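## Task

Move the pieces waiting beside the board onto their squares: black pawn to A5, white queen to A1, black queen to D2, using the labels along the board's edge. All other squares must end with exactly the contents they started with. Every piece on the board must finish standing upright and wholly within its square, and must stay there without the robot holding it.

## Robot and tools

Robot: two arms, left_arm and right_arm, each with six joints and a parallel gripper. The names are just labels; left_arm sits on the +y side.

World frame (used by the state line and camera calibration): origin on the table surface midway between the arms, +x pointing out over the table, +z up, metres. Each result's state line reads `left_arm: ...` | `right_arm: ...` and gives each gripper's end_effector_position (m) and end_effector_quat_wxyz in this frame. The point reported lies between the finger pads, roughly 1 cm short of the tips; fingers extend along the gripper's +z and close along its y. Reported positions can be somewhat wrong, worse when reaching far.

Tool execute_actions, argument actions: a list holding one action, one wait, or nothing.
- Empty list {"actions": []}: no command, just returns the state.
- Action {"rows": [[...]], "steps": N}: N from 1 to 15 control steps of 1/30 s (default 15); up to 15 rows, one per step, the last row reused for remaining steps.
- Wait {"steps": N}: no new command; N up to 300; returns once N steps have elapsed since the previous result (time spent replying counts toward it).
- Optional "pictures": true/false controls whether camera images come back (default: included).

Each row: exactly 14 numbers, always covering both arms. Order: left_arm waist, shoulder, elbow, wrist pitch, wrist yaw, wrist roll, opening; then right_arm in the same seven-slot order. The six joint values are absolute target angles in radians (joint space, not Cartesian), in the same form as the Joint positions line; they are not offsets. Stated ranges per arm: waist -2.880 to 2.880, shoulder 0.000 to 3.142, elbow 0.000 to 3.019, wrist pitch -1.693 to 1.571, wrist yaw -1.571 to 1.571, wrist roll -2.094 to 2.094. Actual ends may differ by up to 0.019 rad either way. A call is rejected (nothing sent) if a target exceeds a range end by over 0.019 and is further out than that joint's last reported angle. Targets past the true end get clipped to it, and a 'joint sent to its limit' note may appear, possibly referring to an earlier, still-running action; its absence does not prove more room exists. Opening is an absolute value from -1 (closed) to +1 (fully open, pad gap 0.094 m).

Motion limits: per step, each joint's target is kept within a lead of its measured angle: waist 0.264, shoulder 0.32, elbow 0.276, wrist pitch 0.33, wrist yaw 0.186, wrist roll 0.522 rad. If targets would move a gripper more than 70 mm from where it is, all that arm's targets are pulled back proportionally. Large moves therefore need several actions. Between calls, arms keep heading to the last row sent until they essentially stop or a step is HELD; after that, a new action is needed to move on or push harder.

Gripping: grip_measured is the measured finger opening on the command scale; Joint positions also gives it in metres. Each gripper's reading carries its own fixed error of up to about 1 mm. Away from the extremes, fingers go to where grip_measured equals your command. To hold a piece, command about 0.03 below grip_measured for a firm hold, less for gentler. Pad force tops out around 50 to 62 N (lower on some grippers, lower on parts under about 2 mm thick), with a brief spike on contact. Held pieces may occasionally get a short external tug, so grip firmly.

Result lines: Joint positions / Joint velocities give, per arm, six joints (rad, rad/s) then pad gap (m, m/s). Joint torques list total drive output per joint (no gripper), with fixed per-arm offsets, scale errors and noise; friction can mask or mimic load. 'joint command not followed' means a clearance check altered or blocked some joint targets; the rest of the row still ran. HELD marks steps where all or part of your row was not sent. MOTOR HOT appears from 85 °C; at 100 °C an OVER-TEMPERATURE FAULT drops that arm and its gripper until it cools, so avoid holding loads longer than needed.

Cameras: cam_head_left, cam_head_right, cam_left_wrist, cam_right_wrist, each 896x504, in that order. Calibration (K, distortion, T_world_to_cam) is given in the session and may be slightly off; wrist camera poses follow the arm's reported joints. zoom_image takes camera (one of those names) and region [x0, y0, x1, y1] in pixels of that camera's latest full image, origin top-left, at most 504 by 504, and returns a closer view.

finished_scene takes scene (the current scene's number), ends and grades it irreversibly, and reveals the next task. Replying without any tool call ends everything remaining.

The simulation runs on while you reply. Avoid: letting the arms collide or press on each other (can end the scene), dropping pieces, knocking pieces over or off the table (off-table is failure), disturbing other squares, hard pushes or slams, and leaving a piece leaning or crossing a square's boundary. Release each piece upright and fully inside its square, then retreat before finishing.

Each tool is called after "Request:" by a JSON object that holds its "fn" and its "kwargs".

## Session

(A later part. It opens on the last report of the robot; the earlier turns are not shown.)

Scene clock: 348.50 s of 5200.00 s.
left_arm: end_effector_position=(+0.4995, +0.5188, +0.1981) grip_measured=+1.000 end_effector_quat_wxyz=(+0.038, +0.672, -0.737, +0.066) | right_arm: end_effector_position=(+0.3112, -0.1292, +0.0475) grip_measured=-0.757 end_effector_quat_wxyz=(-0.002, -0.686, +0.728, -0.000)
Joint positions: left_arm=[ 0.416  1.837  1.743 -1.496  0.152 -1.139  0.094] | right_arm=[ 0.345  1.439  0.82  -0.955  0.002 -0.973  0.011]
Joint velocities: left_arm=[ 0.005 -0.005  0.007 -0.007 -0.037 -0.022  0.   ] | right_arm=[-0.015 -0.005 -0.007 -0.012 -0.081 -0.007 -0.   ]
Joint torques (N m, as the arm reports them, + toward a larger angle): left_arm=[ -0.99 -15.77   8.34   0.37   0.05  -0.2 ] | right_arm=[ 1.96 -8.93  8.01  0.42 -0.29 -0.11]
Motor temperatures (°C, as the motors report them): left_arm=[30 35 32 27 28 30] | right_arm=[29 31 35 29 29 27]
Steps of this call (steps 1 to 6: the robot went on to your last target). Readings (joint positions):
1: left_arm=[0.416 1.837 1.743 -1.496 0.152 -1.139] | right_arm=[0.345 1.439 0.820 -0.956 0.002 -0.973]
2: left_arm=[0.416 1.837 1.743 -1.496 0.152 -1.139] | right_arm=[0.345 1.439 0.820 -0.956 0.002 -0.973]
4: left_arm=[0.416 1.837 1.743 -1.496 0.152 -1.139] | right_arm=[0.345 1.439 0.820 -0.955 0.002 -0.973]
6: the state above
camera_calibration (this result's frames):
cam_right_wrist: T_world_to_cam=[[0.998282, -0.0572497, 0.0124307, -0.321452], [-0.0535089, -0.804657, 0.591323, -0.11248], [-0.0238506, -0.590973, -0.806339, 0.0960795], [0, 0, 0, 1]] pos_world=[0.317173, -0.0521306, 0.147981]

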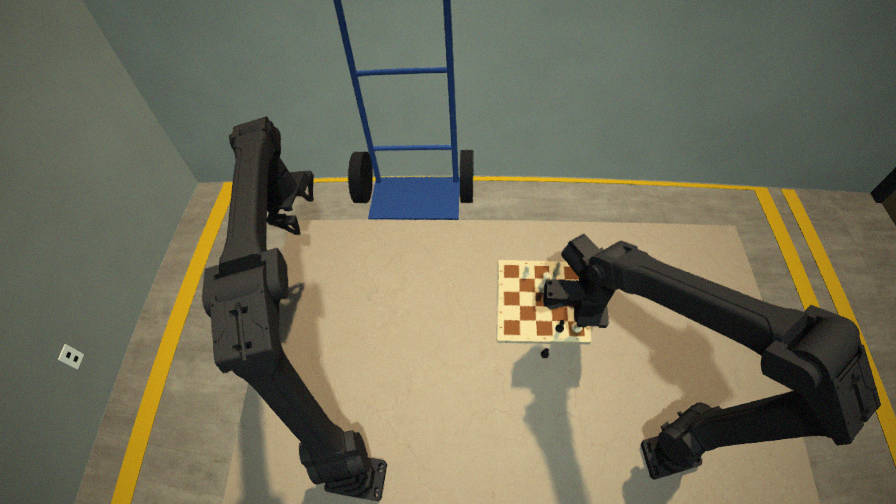

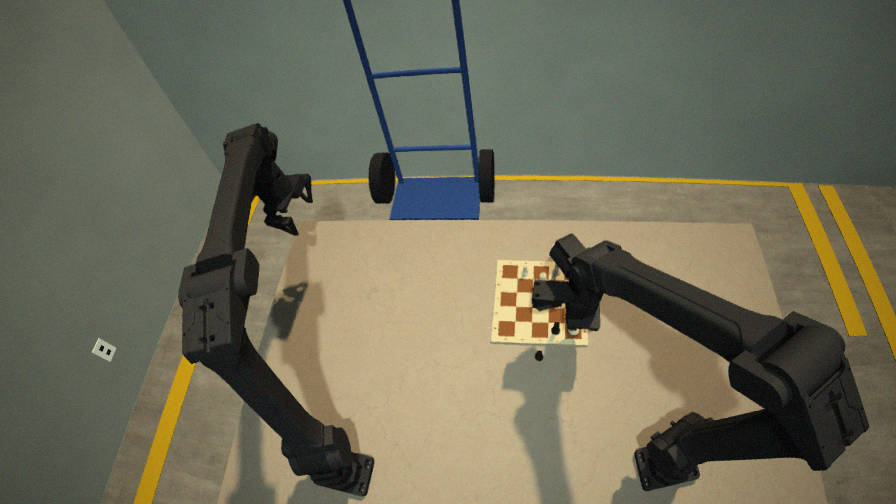

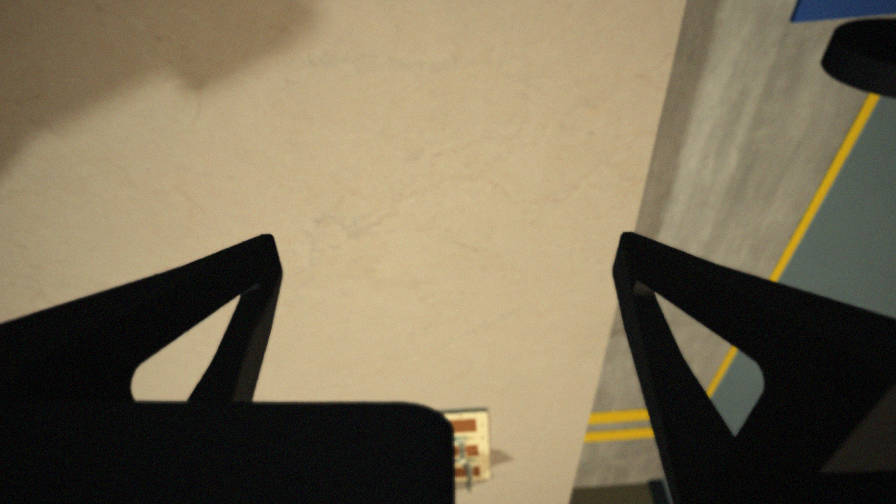

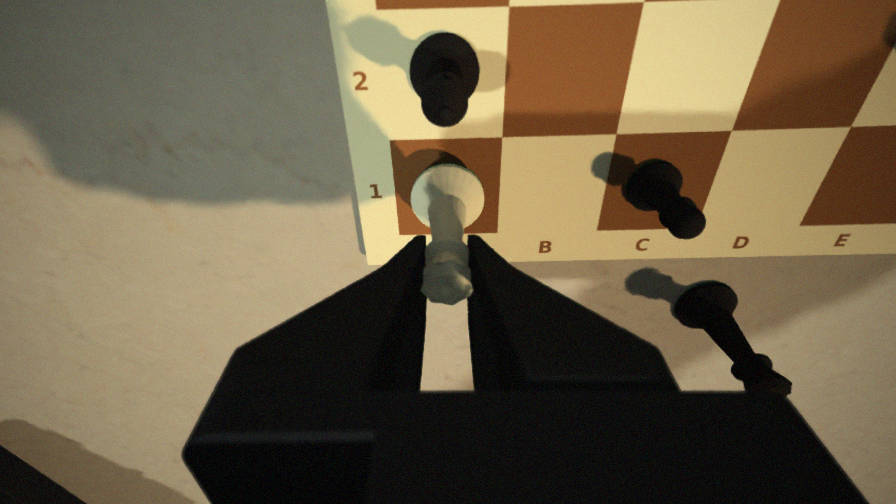

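Request:
{"fn": "execute_actions", "kwargs": {"actions": [{"rows":[[0.416,1.837,1.743,-1.496,0.152,-1.139,1,0.355,1.447,0.824,-0.942,0,-0.98,-0.79],[0.416,1.837,1.743,-1.496,0.152,-1.139,1,0.356,1.449,0.822,-0.939,0,-0.98,-0.79],[0.416,1.837,1.743,-1.496,0.152,-1.139,1,0.356,1.451,0.821,-0.936,0,-0.98,-0.79],[0.416,1.837,1.743,-1.496,0.152,-1.139,1,0.356,1.453,0.819,-0.933,0,-0.98,-0.79]],"steps":15}]}}

Request:
{"fn": "zoom_image", "kwargs": {"camera": "cam_right_wrist", "region": [340, 100, 560, 320]}}

Scene clock: 370.13 s of 5200.00 s.
left_arm: end_effector_position=(+0.4995, +0.5188, +0.1981) grip_measured=+1.000 end_effector_quat_wxyz=(+0.038, +0.672, -0.737, +0.066) | right_arm: end_effector_position=(+0.3103, -0.1285, +0.0440) grip_measured=-0.757 end_effector_quat_wxyz=(-0.002, -0.687, +0.727, -0.000)
Joint positions: left_arm=[ 0.416  1.837  1.743 -1.496  0.152 -1.139  0.094] | right_arm=[ 0.348  1.445  0.815 -0.944  0.002 -0.973  0.011]
Joint velocities: left_arm=[-0.015 -0.005  0.007  0.007 -0.037 -0.051  0.   ] | right_arm=[-0.024 -0.015  0.007 -0.007  0.007 -0.007  0.   ]
Joint torques (N m, as the arm reports them, + toward a larger angle): left_arm=[ -0.85 -16.45   8.29   0.48   0.06  -0.23] | right_arm=[ 1.   -9.25  7.81  0.23 -0.25 -0.14]
Motor temperatures (°C, as the motors report them): left_arm=[30 35 32 27 28 30] | right_arm=[29 31 35 29 29 27]
Steps of this call (steps 1 to 15: the robot went on to your last target; steps 16 to 90: nothing new was sent; then 18.13 s passed at rest; steps 91 to 105: all 15 steps of this action). Readings (joint positions):
91: left_arm=[0.416 1.837 1.743 -1.496 0.152 -1.139] | right_arm=[0.345 1.439 0.820 -0.955 0.002 -0.973]
92: left_arm=[0.416 1.837 1.743 -1.496 0.152 -1.139] | right_arm=[0.346 1.439 0.820 -0.954 0.002 -0.973]
94: left_arm=[0.416 1.837 1.743 -1.496 0.152 -1.139] | right_arm=[0.347 1.440 0.820 -0.949 0.002 -0.973]
98: left_arm=[0.416 1.837 1.743 -1.496 0.152 -1.139] | right_arm=[0.348 1.443 0.817 -0.945 0.002 -0.973]
105: the state above
camera_calibration (this result's frames):
cam_right_wrist: T_world_to_cam=[[0.998457, -0.0542005, 0.0121151, -0.320156], [-0.0508597, -0.804701, 0.591498, -0.110684], [-0.0223105, -0.591202, -0.806215, 0.0931257], [0, 0, 0, 1]] pos_world=[0.316111, -0.0513643, 0.144428]

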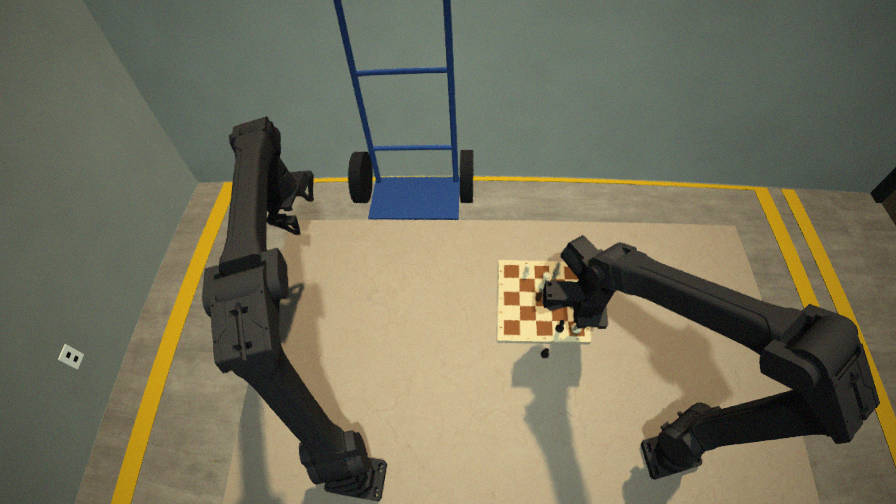

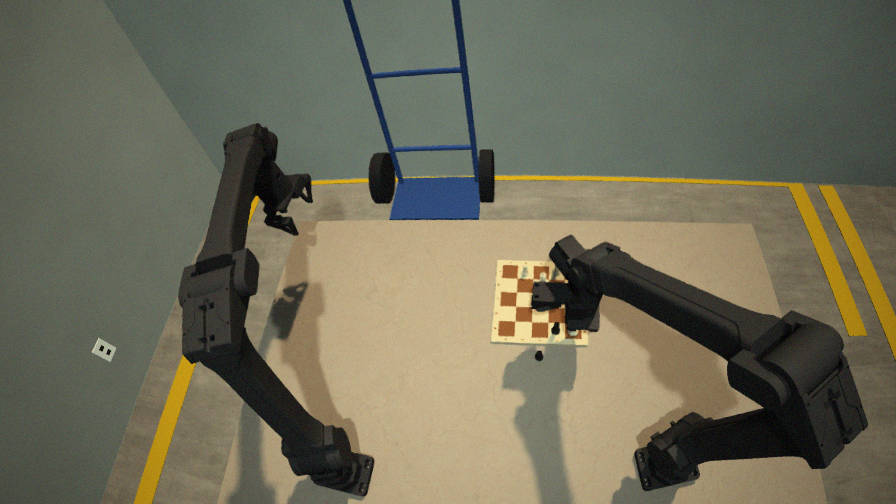

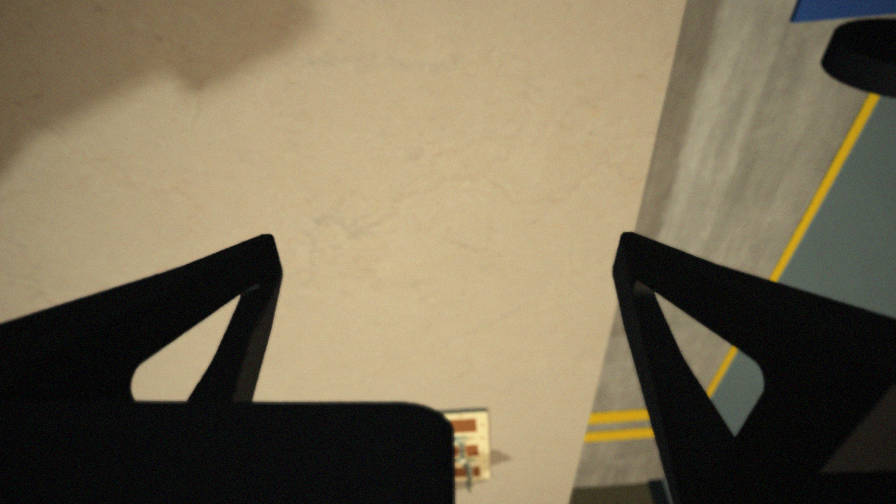

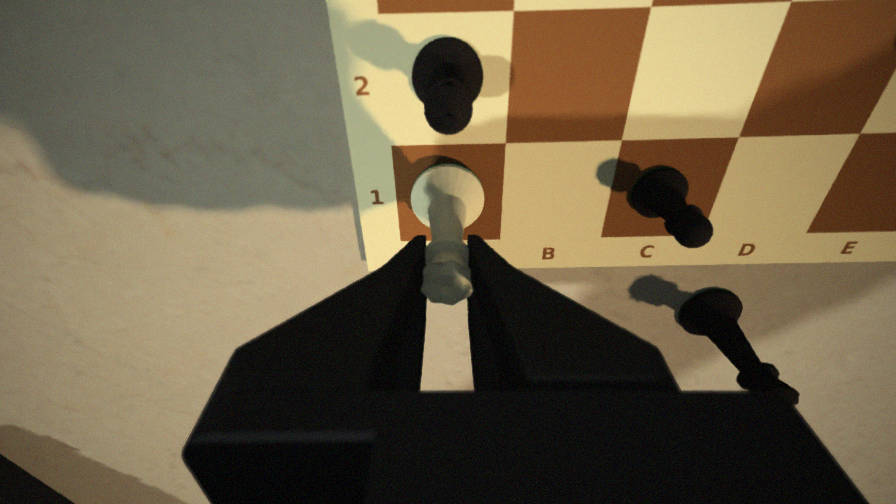

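Region (340, 100, 560, 320) of cam_right_wrist's 896x504 image, scaled by 2.291, with more detail than that image has.

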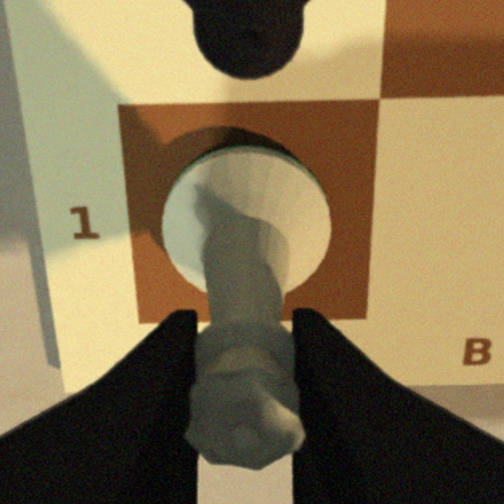

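Request:
{"fn": "execute_actions", "kwargs": {"actions": [{"rows":[[0.416,1.837,1.743,-1.496,0.152,-1.139,1,0.356,1.456,0.819,-0.93,0,-0.98,-0.79],[0.416,1.837,1.743,-1.496,0.152,-1.139,1,0.356,1.459,0.819,-0.927,0,-0.98,-0.79],[0.416,1.837,1.743,-1.496,0.152,-1.139,1,0.356,1.461,0.819,-0.926,0,-0.98,-0.79]],"steps":14}], "pictures": false}}

Request:
{"fn": "execute_actions", "kwargs": {"actions": [{"rows":[[0.416,1.837,1.743,-1.496,0.152,-1.139,1,0.356,1.461,0.819,-0.926,0,-0.98,-0.76],[0.416,1.837,1.743,-1.496,0.152,-1.139,1,0.356,1.461,0.819,-0.926,0,-0.98,-0.74],[0.416,1.837,1.743,-1.496,0.152,-1.139,1,0.356,1.461,0.819,-0.926,0,-0.98,-0.72],[0.416,1.837,1.743,-1.496,0.152,-1.139,1,0.356,1.461,0.819,-0.926,0,-0.98,-0.7],[0.416,1.837,1.743,-1.496,0.152,-1.139,1,0.356,1.461,0.819,-0.926,0,-0.98,-0.65],[0.416,1.837,1.743,-1.496,0.152,-1.139,1,0.356,1.455,0.819,-0.926,0,-0.98,-0.5],[0.416,1.837,1.743,-1.496,0.152,-1.139,1,0.356,1.45,0.83,-0.93,0,-0.98,-0.3],[0.416,1.837,1.743,-1.496,0.152,-1.139,1,0.356,1.445,0.84,-0.935,0,-0.98,-0.1]],"steps":15}]}}

Scene clock: 393.30 s of 5200.00 s.
left_arm: end_effector_position=(+0.4995, +0.5188, +0.1981) grip_measured=+1.000 end_effector_quat_wxyz=(+0.038, +0.672, -0.737, +0.066) | right_arm: end_effector_position=(+0.3111, -0.1280, +0.0412) grip_measured=-0.757 end_effector_quat_wxyz=(-0.003, -0.687, +0.727, -0.000)
Joint positions: left_arm=[ 0.416  1.837  1.743 -1.496  0.152 -1.139  0.094] | right_arm=[ 0.348  1.453  0.815 -0.938  0.002 -0.973  0.011]
Joint velocities: left_arm=[ 0.005 -0.015 -0.012  0.002 -0.066  0.007  0.   ] | right_arm=[-0.005 -0.005  0.002 -0.007  0.022  0.066  0.001]
Joint torques (N m, as the arm reports them, + toward a larger angle): left_arm=[ -0.19 -16.28   8.14   0.3    0.01  -0.23] | right_arm=[ 1.3  -9.33  7.95  0.34 -0.28 -0.07]
Motor temperatures (°C, as the motors report them): left_arm=[30 35 32 27 28 30] | right_arm=[29 31 35 29 29 27]
Steps of this call (steps 1 to 15: the robot went on to your last target; steps 16 to 90: nothing new was sent; then 19.70 s passed at rest; steps 91 to 104: all 14 steps of this action). Readings (joint positions):
91: left_arm=[0.416 1.837 1.743 -1.496 0.152 -1.139] | right_arm=[0.348 1.445 0.815 -0.944 0.002 -0.973]
92: left_arm=[0.416 1.837 1.743 -1.496 0.152 -1.139] | right_arm=[0.348 1.445 0.815 -0.943 0.002 -0.973]
94: left_arm=[0.416 1.837 1.743 -1.496 0.152 -1.139] | right_arm=[0.348 1.448 0.815 -0.939 0.002 -0.973]
98: left_arm=[0.416 1.837 1.743 -1.496 0.152 -1.139] | right_arm=[0.348 1.453 0.815 -0.938 0.002 -0.973]
104: the state above

Scene clock: 393.80 s of 5200.00 s.
left_arm: end_effector_position=(+0.4995, +0.5188, +0.1981) grip_measured=+1.000 end_effector_quat_wxyz=(+0.038, +0.672, -0.737, +0.066) | right_arm: end_effector_position=(+0.3111, -0.1280, +0.0412) grip_measured=-0.102 end_effector_quat_wxyz=(-0.003, -0.687, +0.726, -0.000)
Joint positions: left_arm=[ 0.416  1.837  1.743 -1.496  0.152 -1.139  0.094] | right_arm=[ 0.348  1.453  0.815 -0.938  0.002 -0.973  0.042]
Joint velocities: left_arm=[-0.015 -0.015 -0.017 -0.002 -0.007 -0.022  0.   ] | right_arm=[-0.015 -0.015  0.007  0.007 -0.051 -0.051  0.   ]
Joint torques (N m, as the arm reports them, + toward a larger angle): left_arm=[ -0.73 -15.78   8.12   0.41   0.05  -0.19] | right_arm=[  2.17 -10.6    9.48  -0.04  -0.28  -0.13]
Motor temperatures (°C, as the motors report them): left_arm=[30 35 32 27 28 30] | right_arm=[29 31 35 29 29 27]
Steps of this call (steps 1 to 15: all 15 steps of this action). Readings (joint positions):
1: left_arm=[0.416 1.837 1.743 -1.496 0.152 -1.139] | right_arm=[0.348 1.453 0.815 -0.938 0.002 -0.973]
2: left_arm=[0.416 1.837 1.743 -1.496 0.152 -1.139] | right_arm=[0.348 1.453 0.815 -0.938 0.002 -0.973]
4: left_arm=[0.416 1.837 1.743 -1.496 0.152 -1.139] | right_arm=[0.348 1.453 0.815 -0.938 0.002 -0.973]
8: left_arm=[0.416 1.837 1.743 -1.496 0.152 -1.139] | right_arm=[0.348 1.453 0.815 -0.938 0.002 -0.973]
15: the state above
camera_calibration (this result's frames):
cam_right_wrist: T_world_to_cam=[[0.998492, -0.0538106, 0.0108511, -0.320818], [-0.0497784, -0.804254, 0.592197, -0.108923], [-0.0231394, -0.591844, -0.80572, 0.091363], [0, 0, 0, 1]] pos_world=[0.317026, -0.0507929, 0.141598]

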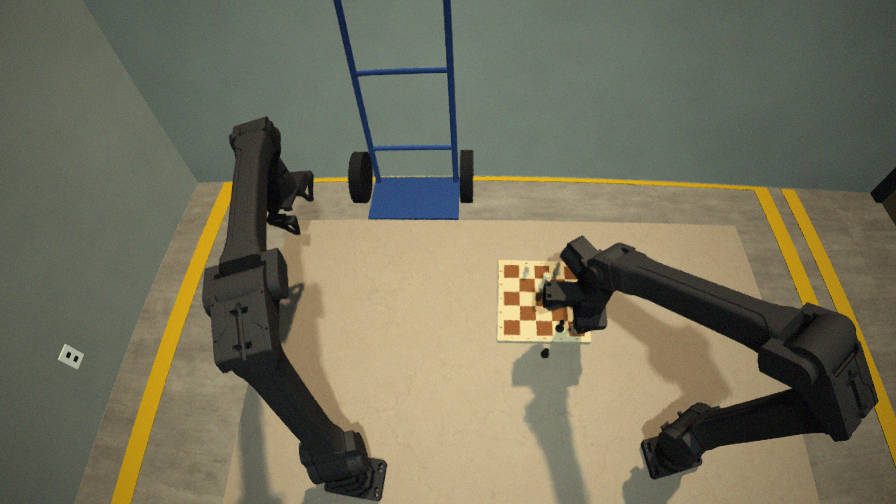

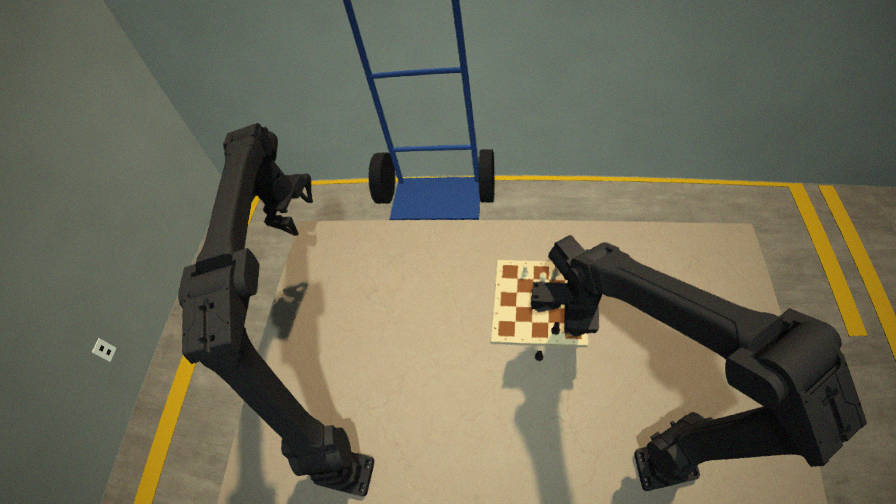

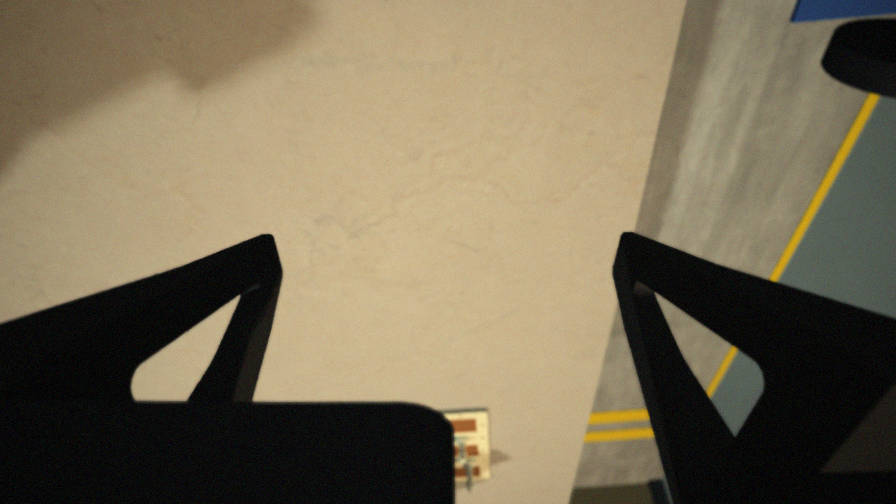

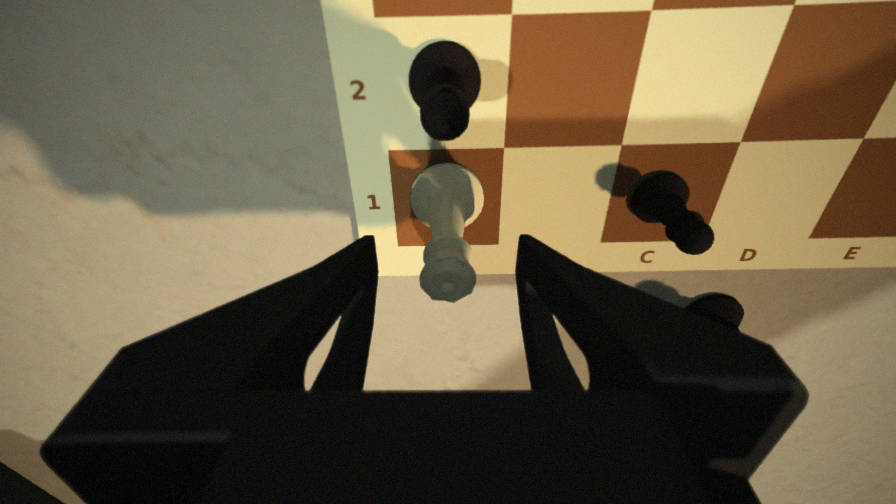

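Request:
{"fn": "execute_actions", "kwargs": {"actions": [{"rows":[[0.416,1.837,1.743,-1.496,0.152,-1.139,1,0.356,1.435,0.852,-0.94,0,-0.98,0.1],[0.416,1.837,1.743,-1.496,0.152,-1.139,1,0.356,1.43,0.858,-0.944,0,-0.98,0.1],[0.416,1.837,1.743,-1.496,0.152,-1.139,1,0.356,1.423,0.865,-0.95,0,-0.98,0.1],[0.416,1.837,1.743,-1.496,0.152,-1.139,1,0.356,1.415,0.872,-0.96,0,-0.98,0.1],[0.416,1.837,1.743,-1.496,0.152,-1.139,1,0.356,1.406,0.88,-0.973,0,-0.98,0.1],[0.416,1.837,1.743,-1.496,0.152,-1.139,1,0.356,1.397,0.888,-0.988,0,-0.98,0.1],[0.416,1.837,1.743,-1.496,0.152,-1.139,1,0.356,1.388,0.896,-1.005,0,-0.98,0.1],[0.416,1.837,1.743,-1.496,0.152,-1.139,1,0.356,1.379,0.904,-1.022,0,-0.98,0.1],[0.416,1.837,1.743,-1.496,0.152,-1.139,1,0.356,1.37,0.912,-1.04,0,-0.98,0.1],[0.416,1.837,1.743,-1.496,0.152,-1.139,1,0.356,1.361,0.92,-1.058,0,-0.98,0.1],[0.416,1.837,1.743,-1.496,0.152,-1.139,1,0.356,1.352,0.928,-1.076,0,-0.98,0.1],[0.416,1.837,1.743,-1.496,0.152,-1.139,1,0.356,1.344,0.936,-1.094,0,-0.98,0.1],[0.416,1.837,1.743,-1.496,0.152,-1.139,1,0.356,1.338,0.944,-1.112,0,-0.98,0.1],[0.416,1.837,1.743,-1.496,0.152,-1.139,1,0.356,1.333,0.952,-1.13,0,-0.98,0.1],[0.416,1.837,1.743,-1.496,0.152,-1.139,1,0.356,1.33,0.96,-1.145,0,-0.98,0.1]],"steps":15}], "pictures": false}}

Request:
{"fn": "execute_actions", "kwargs": {"actions": [{"rows":[[0.416,1.837,1.743,-1.496,0.152,-1.139,1,0.35,1.33,0.968,-1.155,0,-0.98,0.1],[0.416,1.837,1.743,-1.496,0.152,-1.139,1,0.343,1.333,0.976,-1.16,0,-0.98,0.1],[0.416,1.837,1.743,-1.496,0.152,-1.139,1,0.335,1.338,0.985,-1.162,0,-0.98,0.1],[0.416,1.837,1.743,-1.496,0.152,-1.139,1,0.325,1.346,0.995,-1.162,0,-0.98,0.1],[0.416,1.837,1.743,-1.496,0.152,-1.139,1,0.312,1.356,1.006,-1.162,0,-0.98,0.1],[0.416,1.837,1.743,-1.496,0.152,-1.139,1,0.297,1.368,1.018,-1.162,0,-0.98,0.1],[0.416,1.837,1.743,-1.496,0.152,-1.139,1,0.28,1.381,1.03,-1.162,0,-0.98,0.1],[0.416,1.837,1.743,-1.496,0.152,-1.139,1,0.262,1.395,1.043,-1.162,0,-0.98,0.1],[0.416,1.837,1.743,-1.496,0.152,-1.139,1,0.243,1.409,1.056,-1.162,0,-0.98,0.1],[0.416,1.837,1.743,-1.496,0.152,-1.139,1,0.224,1.423,1.069,-1.162,0,-0.98,0.1],[0.416,1.837,1.743,-1.496,0.152,-1.139,1,0.205,1.437,1.082,-1.162,0,-0.98,0.1],[0.416,1.837,1.743,-1.496,0.152,-1.139,1,0.186,1.451,1.095,-1.162,0,-0.98,0.1],[0.416,1.837,1.743,-1.496,0.152,-1.139,1,0.167,1.465,1.107,-1.162,0,-0.98,0.1],[0.416,1.837,1.743,-1.496,0.152,-1.139,1,0.148,1.479,1.119,-1.162,0,-0.98,0.1],[0.416,1.837,1.743,-1.496,0.152,-1.139,1,0.13,1.492,1.13,-1.162,0,-0.98,0.1]],"steps":15}], "pictures": false}}

Request:
{"fn": "execute_actions", "kwargs": {"actions": [{"rows":[[0.416,1.837,1.743,-1.496,0.152,-1.139,1,0.113,1.504,1.14,-1.162,0,-0.98,0.1],[0.416,1.837,1.743,-1.496,0.152,-1.139,1,0.098,1.515,1.149,-1.162,0,-0.98,0.1],[0.416,1.837,1.743,-1.496,0.152,-1.139,1,0.085,1.525,1.156,-1.162,0,-0.98,0.1],[0.416,1.837,1.743,-1.496,0.152,-1.139,1,0.075,1.533,1.162,-1.162,0,-0.98,0.1],[0.416,1.837,1.743,-1.496,0.152,-1.139,1,0.067,1.54,1.166,-1.162,0,-0.98,0.1],[0.416,1.837,1.743,-1.496,0.152,-1.139,1,0.061,1.545,1.169,-1.162,0,-0.98,0.1],[0.416,1.837,1.743,-1.496,0.152,-1.139,1,0.057,1.549,1.171,-1.162,0,-0.98,0.1],[0.416,1.837,1.743,-1.496,0.152,-1.139,1,0.055,1.552,1.172,-1.162,0,-0.98,0.1]],"steps":15}], "pictures": false}}

Request:
{"fn": "execute_actions", "kwargs": {"actions": [{"steps":8}]}}

Scene clock: 439.73 s of 5200.00 s.
left_arm: end_effector_position=(+0.4995, +0.5188, +0.1981) grip_measured=+1.000 end_effector_quat_wxyz=(+0.038, +0.672, -0.737, +0.066) | right_arm: end_effector_position=(+0.3123, -0.1273, +0.1012) grip_measured=+0.098 end_effector_quat_wxyz=(+0.005, -0.687, +0.726, -0.002)
Joint positions: left_arm=[ 0.416  1.837  1.743 -1.496  0.152 -1.139  0.094] | right_arm=[ 0.348  1.352  0.897 -1.105  0.002 -0.973  0.052]
Joint velocities: left_arm=[-0.015 -0.015  0.002 -0.002  0.022 -0.007  0.   ] | right_arm=[ 0.005 -0.259  0.295 -0.501  0.007 -0.051  0.001]
Joint torques (N m, as the arm reports them, + toward a larger angle): left_arm=[ -0.35 -16.31   8.22   0.46   0.    -0.2 ] | right_arm=[ 1.23 -9.16 11.84 -0.24 -0.28 -0.12]
Motor temperatures (°C, as the motors report them): left_arm=[30 35 32 27 28 30] | right_arm=[29 31 36 29 29 27]
Steps of this call (steps 1 to 15: the robot went on to your last target; steps 16 to 90: nothing new was sent; then 42.43 s passed at rest; steps 91 to 105: all 15 steps of this action). Readings (joint positions):
91: left_arm=[0.416 1.837 1.743 -1.496 0.152 -1.139] | right_arm=[0.348 1.453 0.815 -0.938 0.002 -0.973]
92: left_arm=[0.416 1.837 1.743 -1.496 0.152 -1.139] | right_arm=[0.348 1.453 0.815 -0.938 0.002 -0.973]
94: left_arm=[0.416 1.837 1.743 -1.496 0.152 -1.139] | right_arm=[0.348 1.450 0.816 -0.942 0.002 -0.973]
98: left_arm=[0.416 1.837 1.743 -1.496 0.152 -1.139] | right_arm=[0.348 1.427 0.831 -0.986 0.002 -0.973]
105: the state above

Scene clock: 440.23 s of 5200.00 s.
left_arm: end_effector_position=(+0.4995, +0.5188, +0.1981) grip_measured=+1.000 end_effector_quat_wxyz=(+0.038, +0.672, -0.737, +0.066) | right_arm: end_effector_position=(+0.3887, -0.1658, +0.1205) grip_measured=+0.098 end_effector_quat_wxyz=(+0.008, -0.619, +0.785, -0.003)
Joint positions: left_arm=[ 0.416  1.837  1.743 -1.496  0.152 -1.139  0.094] | right_arm=[ 0.168  1.46   1.062 -1.155  0.001 -0.974  0.052]
Joint velocities: left_arm=[ 0.015 -0.005 -0.012  0.002  0.066  0.007  0.   ] | right_arm=[-0.62   0.464  0.344 -0.012 -0.051 -0.081  0.001]
Joint torques (N m, as the arm reports them, + toward a larger angle): left_arm=[ -0.73 -16.15   8.39   0.33   0.01  -0.2 ] | right_arm=[  0.98 -11.32  12.03  -0.22  -0.26  -0.07]
Motor temperatures (°C, as the motors report them): left_arm=[30 35 32 27 28 30] | right_arm=[29 31 36 29 29 27]
Steps of this call (steps 1 to 15: all 15 steps of this action). Readings (joint positions):
1: left_arm=[0.416 1.837 1.743 -1.496 0.152 -1.139] | right_arm=[0.348 1.344 0.907 -1.120 0.002 -0.973]
2: left_arm=[0.416 1.837 1.743 -1.496 0.152 -1.139] | right_arm=[0.348 1.339 0.915 -1.132 0.002 -0.973]
4: left_arm=[0.416 1.837 1.743 -1.496 0.152 -1.139] | right_arm=[0.346 1.336 0.932 -1.147 0.002 -0.973]
8: left_arm=[0.416 1.837 1.743 -1.496 0.152 -1.139] | right_arm=[0.311 1.354 0.968 -1.155 0.001 -0.974]
15: the state above

Scene clock: 440.73 s of 5200.00 s.
left_arm: end_effector_position=(+0.4995, +0.5188, +0.1981) grip_measured=+1.000 end_effector_quat_wxyz=(+0.038, +0.672, -0.737, +0.066) | right_arm: end_effector_position=(+0.4227, -0.2062, +0.1045) grip_measured=+0.098 end_effector_quat_wxyz=(-0.008, -0.572, +0.820, +0.002)
Joint positions: left_arm=[ 0.416  1.837  1.743 -1.496  0.152 -1.139  0.094] | right_arm=[ 0.05   1.55   1.118 -1.155  0.001 -0.974  0.052]
Joint velocities: left_arm=[-0.005 -0.005  0.002  0.007 -0.022 -0.022  0.   ] | right_arm=[ 0.005 -0.005 -0.002  0.002 -0.007 -0.022  0.   ]
Joint torques (N m, as the arm reports them, + toward a larger angle): left_arm=[ -0.74 -16.16   8.25   0.33   0.06  -0.22] | right_arm=[  1.09 -12.23  12.45  -0.4   -0.27  -0.11]
Motor temperatures (°C, as the motors report them): left_arm=[30 35 32 27 28 30] | right_arm=[29 31 36 29 29 27]
Steps of this call (steps 1 to 15: all 15 steps of this action). Readings (joint positions):
1: left_arm=[0.416 1.837 1.743 -1.496 0.152 -1.139] | right_arm=[0.148 1.476 1.074 -1.155 0.001 -0.974]
2: left_arm=[0.416 1.837 1.743 -1.496 0.152 -1.139] | right_arm=[0.129 1.490 1.084 -1.155 0.001 -0.974]
4: left_arm=[0.416 1.837 1.743 -1.496 0.152 -1.139] | right_arm=[0.095 1.515 1.100 -1.155 0.001 -0.974]
8: left_arm=[0.416 1.837 1.743 -1.496 0.152 -1.139] | right_arm=[0.055 1.545 1.115 -1.155 0.001 -0.974]
15: the state above

Scene clock: 441.00 s of 5200.00 s.
left_arm: end_effector_position=(+0.4995, +0.5188, +0.1981) grip_measured=+1.000 end_effector_quat_wxyz=(+0.038, +0.672, -0.737, +0.066) | right_arm: end_effector_position=(+0.4227, -0.2062, +0.1045) grip_measured=+0.098 end_effector_quat_wxyz=(-0.008, -0.572, +0.820, +0.002)
Joint positions: left_arm=[ 0.416  1.837  1.743 -1.496  0.152 -1.139  0.094] | right_arm=[ 0.05   1.55   1.118 -1.155  0.001 -0.974  0.052]
Joint velocities: left_arm=[-0.005 -0.005 -0.017  0.007 -0.037 -0.051  0.   ] | right_arm=[ 0.015 -0.005 -0.007  0.007 -0.007  0.007  0.001]
Joint torques (N m, as the arm reports them, + toward a larger angle): left_arm=[ -0.1  -16.1    8.06   0.46   0.05  -0.2 ] | right_arm=[  0.81 -12.55  12.47  -0.23  -0.31  -0.04]
Motor temperatures (°C, as the motors report them): left_arm=[30 35 32 27 28 30] | right_arm=[29 31 36 29 29 27]
Steps of this call (steps 1 to 8: the robot went on to your last target). Readings (joint positions):
1: left_arm=[0.416 1.837 1.743 -1.496 0.152 -1.139] | right_arm=[0.050 1.550 1.118 -1.155 0.001 -0.974]
2: left_arm=[0.416 1.837 1.743 -1.496 0.152 -1.139] | right_arm=[0.050 1.550 1.118 -1.155 0.001 -0.974]
4: left_arm=[0.416 1.837 1.743 -1.496 0.152 -1.139] | right_arm=[0.050 1.550 1.118 -1.155 0.001 -0.974]
8: the state above
camera_calibration (this result's frames):
cam_right_wrist: T_world_to_cam=[[0.938906, -0.344173, 0.000530204, -0.470689], [-0.276284, -0.752784, 0.597481, -0.0979236], [-0.205238, -0.561125, -0.801883, 0.181567], [0, 0, 0, 1]] pos_world=[0.452142, -0.133832, 0.204352]

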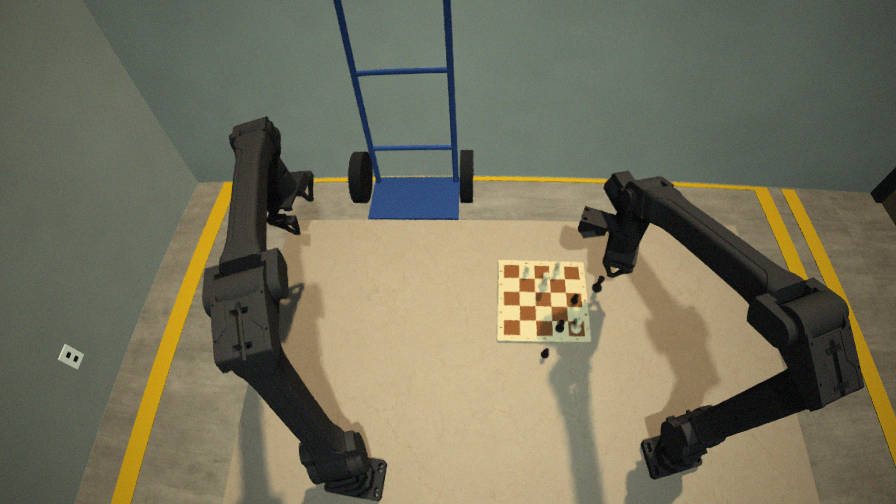

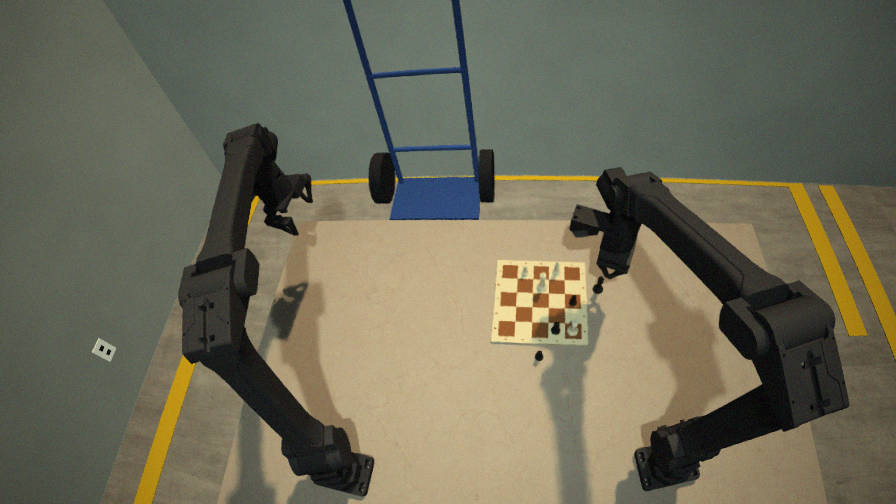

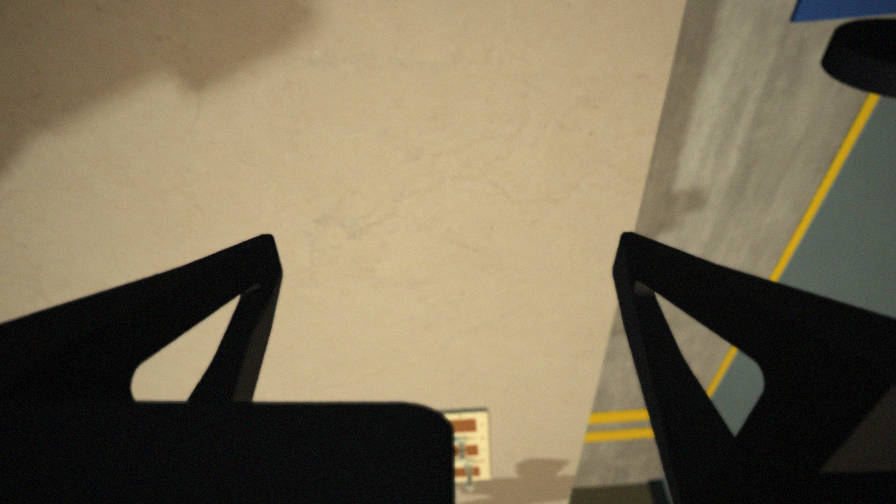

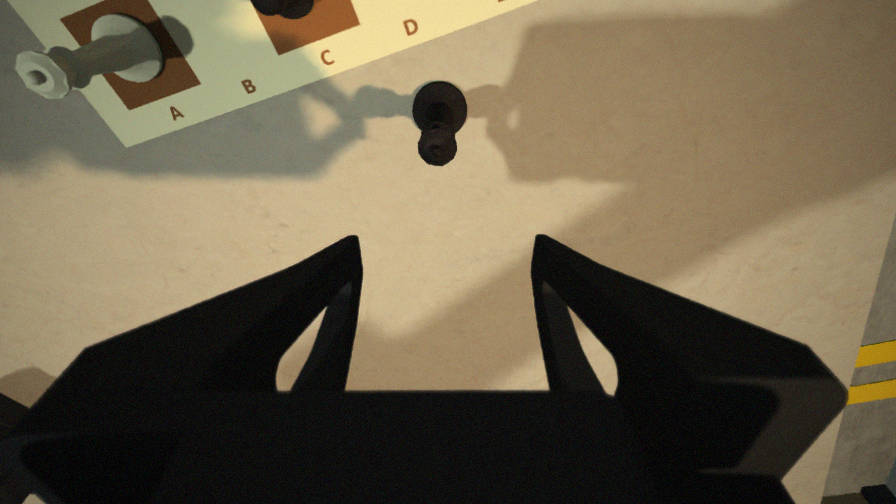

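Request:
{"fn": "execute_actions", "kwargs": {"actions": [{"rows":[[0.416,1.837,1.743,-1.496,0.152,-1.139,1,0.06,1.557,1.13,-1.145,0,-0.98,0.1],[0.416,1.837,1.743,-1.496,0.152,-1.139,1,0.064,1.561,1.118,-1.135,0,-0.98,0.1],[0.416,1.837,1.743,-1.496,0.152,-1.139,1,0.068,1.566,1.112,-1.125,0,-0.98,0.1],[0.416,1.837,1.743,-1.496,0.152,-1.139,1,0.072,1.572,1.105,-1.113,0,-0.98,0.1],[0.416,1.837,1.743,-1.496,0.152,-1.139,1,0.075,1.579,1.097,-1.1,0,-0.98,0.1],[0.416,1.837,1.743,-1.496,0.152,-1.139,1,0.077,1.586,1.089,-1.085,0,-0.98,0.1],[0.416,1.837,1.743,-1.496,0.152,-1.139,1,0.079,1.593,1.081,-1.068,0,-0.98,0.1],[0.416,1.837,1.743,-1.496,0.152,-1.139,1,0.079,1.6,1.073,-1.051,0,-0.98,0.1],[0.416,1.837,1.743,-1.496,0.152,-1.139,1,0.079,1.607,1.065,-1.034,0,-0.98,0.1],[0.416,1.837,1.743,-1.496,0.152,-1.139,1,0.079,1.613,1.057,-1.017,0,-0.98,0.1],[0.416,1.837,1.743,-1.496,0.152,-1.139,1,0.079,1.619,1.049,-1.0,0,-0.98,0.1],[0.416,1.837,1.743,-1.496,0.152,-1.139,1,0.079,1.624,1.042,-0.984,0,-0.98,0.1],[0.416,1.837,1.743,-1.496,0.152,-1.139,1,0.079,1.628,1.036,-0.968,0,-0.98,0.1],[0.416,1.837,1.743,-1.496,0.152,-1.139,1,0.079,1.631,1.031,-0.953,0,-0.98,0.1],[0.416,1.837,1.743,-1.496,0.152,-1.139,1,0.079,1.634,1.027,-0.94,0,-0.98,0.1]],"steps":15}], "pictures": false}}

Request:
{"fn": "execute_actions", "kwargs": {"actions": [{"steps":12}]}}

Scene clock: 463.47 s of 5200.00 s.
left_arm: end_effector_position=(+0.4995, +0.5188, +0.1981) grip_measured=+1.000 end_effector_quat_wxyz=(+0.038, +0.672, -0.737, +0.066) | right_arm: end_effector_position=(+0.4202, -0.1958, +0.0441) grip_measured=+0.098 end_effector_quat_wxyz=(-0.003, -0.582, +0.813, +0.000)
Joint positions: left_arm=[ 0.416  1.837  1.743 -1.496  0.152 -1.139  0.094] | right_arm=[ 0.075  1.626  1.028 -0.979  0.001 -0.974  0.052]
Joint velocities: left_arm=[-0.015 -0.024 -0.012  0.017  0.066  0.037  0.   ] | right_arm=[-0.005  0.21  -0.217  0.388  0.037 -0.081  0.   ]
Joint torques (N m, as the arm reports them, + toward a larger angle): left_arm=[ -0.6  -15.97   8.23   0.56   0.05  -0.2 ] | right_arm=[  1.44 -13.91   8.53   0.18  -0.23  -0.09]
Motor temperatures (°C, as the motors report them): left_arm=[30 35 32 27 28 30] | right_arm=[29 31 37 29 29 27]
Steps of this call (steps 1 to 15: the robot went on to your last target; steps 16 to 90: nothing new was sent; then 18.97 s passed at rest; steps 91 to 105: all 15 steps of this action). Readings (joint positions):
91: left_arm=[0.416 1.837 1.743 -1.496 0.152 -1.139] | right_arm=[0.050 1.550 1.118 -1.155 0.001 -0.974]
92: left_arm=[0.416 1.837 1.743 -1.496 0.152 -1.139] | right_arm=[0.051 1.550 1.117 -1.153 0.001 -0.974]
94: left_arm=[0.416 1.837 1.743 -1.496 0.152 -1.139] | right_arm=[0.054 1.551 1.113 -1.141 0.001 -0.974]
98: left_arm=[0.416 1.837 1.743 -1.496 0.152 -1.139] | right_arm=[0.067 1.565 1.089 -1.090 0.001 -0.974]
105: the state above

Scene clock: 463.87 s of 5200.00 s.
left_arm: end_effector_position=(+0.4995, +0.5188, +0.1981) grip_measured=+1.000 end_effector_quat_wxyz=(+0.038, +0.672, -0.737, +0.066) | right_arm: end_effector_position=(+0.4201, -0.1958, +0.0343) grip_measured=+0.098 end_effector_quat_wxyz=(-0.003, -0.582, +0.813, +0.000)
Joint positions: left_arm=[ 0.416  1.837  1.743 -1.496  0.152 -1.139  0.094] | right_arm=[ 0.075  1.641  1.016 -0.951  0.001 -0.974  0.052]
Joint velocities: left_arm=[-0.015 -0.005  0.002 -0.007  0.007 -0.037  0.   ] | right_arm=[-0.015  0.005  0.007 -0.032  0.037 -0.022 -0.001]
Joint torques (N m, as the arm reports them, + toward a larger angle): left_arm=[ -0.96 -16.09   8.21   0.39   0.01  -0.2 ] | right_arm=[  0.97 -14.22   8.51   0.3   -0.29  -0.17]
Motor temperatures (°C, as the motors report them): left_arm=[30 35 32 27 28 30] | right_arm=[29 31 37 29 29 27]
Steps of this call (steps 1 to 12: the robot went on to your last target). Readings (joint positions):
1: left_arm=[0.416 1.837 1.743 -1.496 0.152 -1.139] | right_arm=[0.075 1.632 1.023 -0.968 0.001 -0.974]
2: left_arm=[0.416 1.837 1.743 -1.496 0.152 -1.139] | right_arm=[0.075 1.637 1.019 -0.962 0.001 -0.974]
4: left_arm=[0.416 1.837 1.743 -1.496 0.152 -1.139] | right_arm=[0.075 1.641 1.016 -0.956 0.001 -0.974]
8: left_arm=[0.416 1.837 1.743 -1.496 0.152 -1.139] | right_arm=[0.075 1.641 1.016 -0.951 0.001 -0.974]
12: the state above
camera_calibration (this result's frames):
cam_right_wrist: T_world_to_cam=[[0.947207, -0.320445, 0.0106355, -0.463866], [-0.264243, -0.761432, 0.591943, -0.0554263], [-0.181587, -0.563503, -0.80591, 0.1203], [0, 0, 0, 1]] pos_world=[0.446576, -0.123058, 0.134693]

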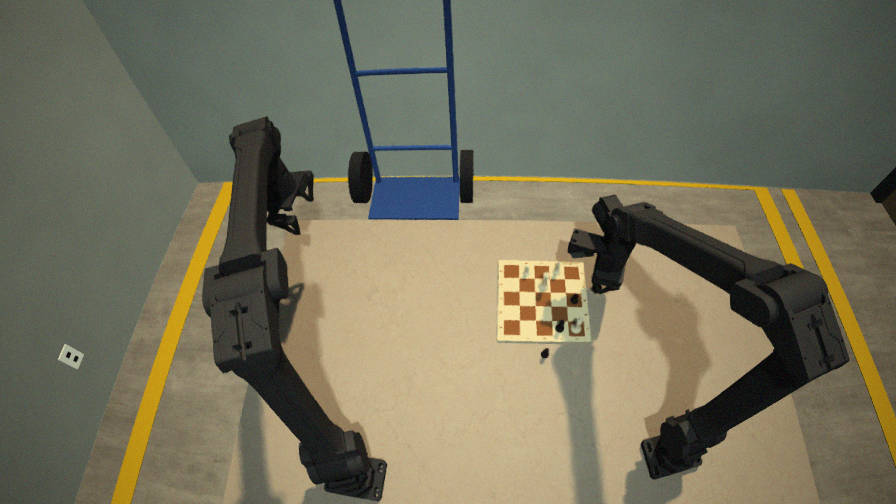

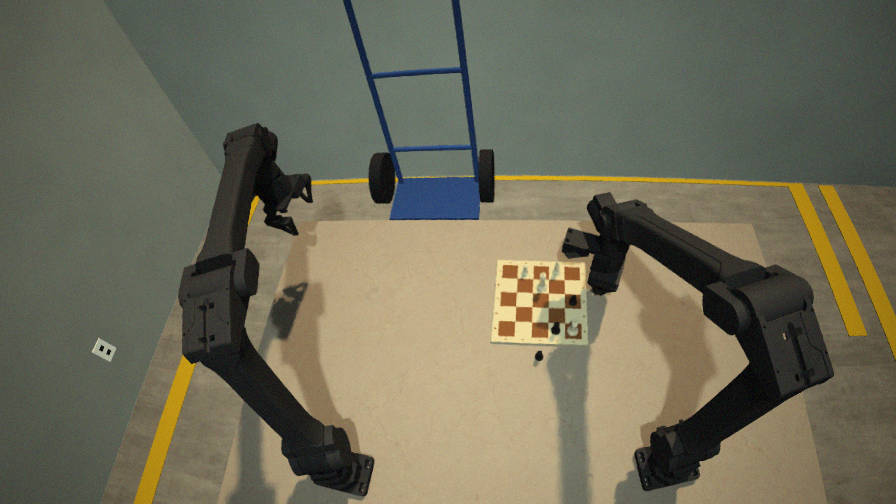

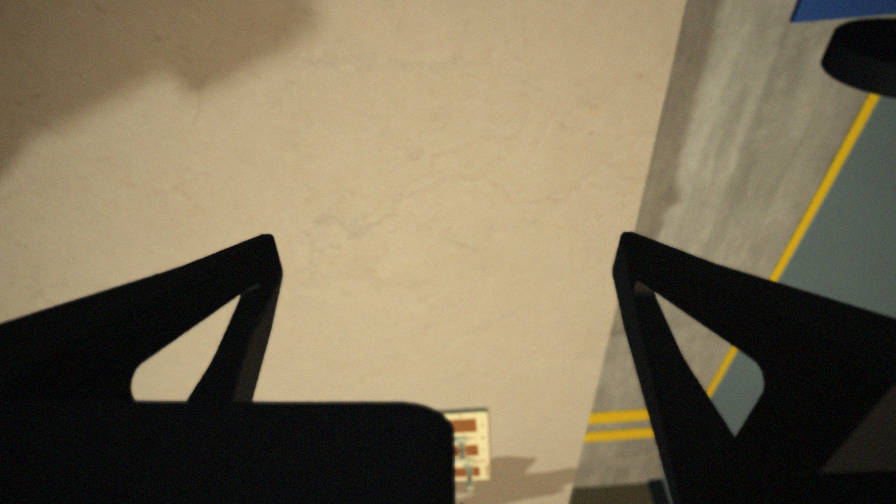

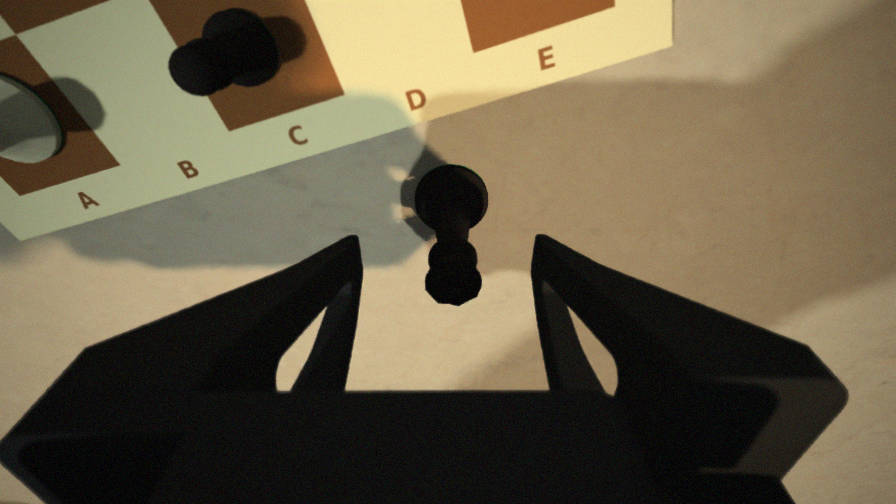

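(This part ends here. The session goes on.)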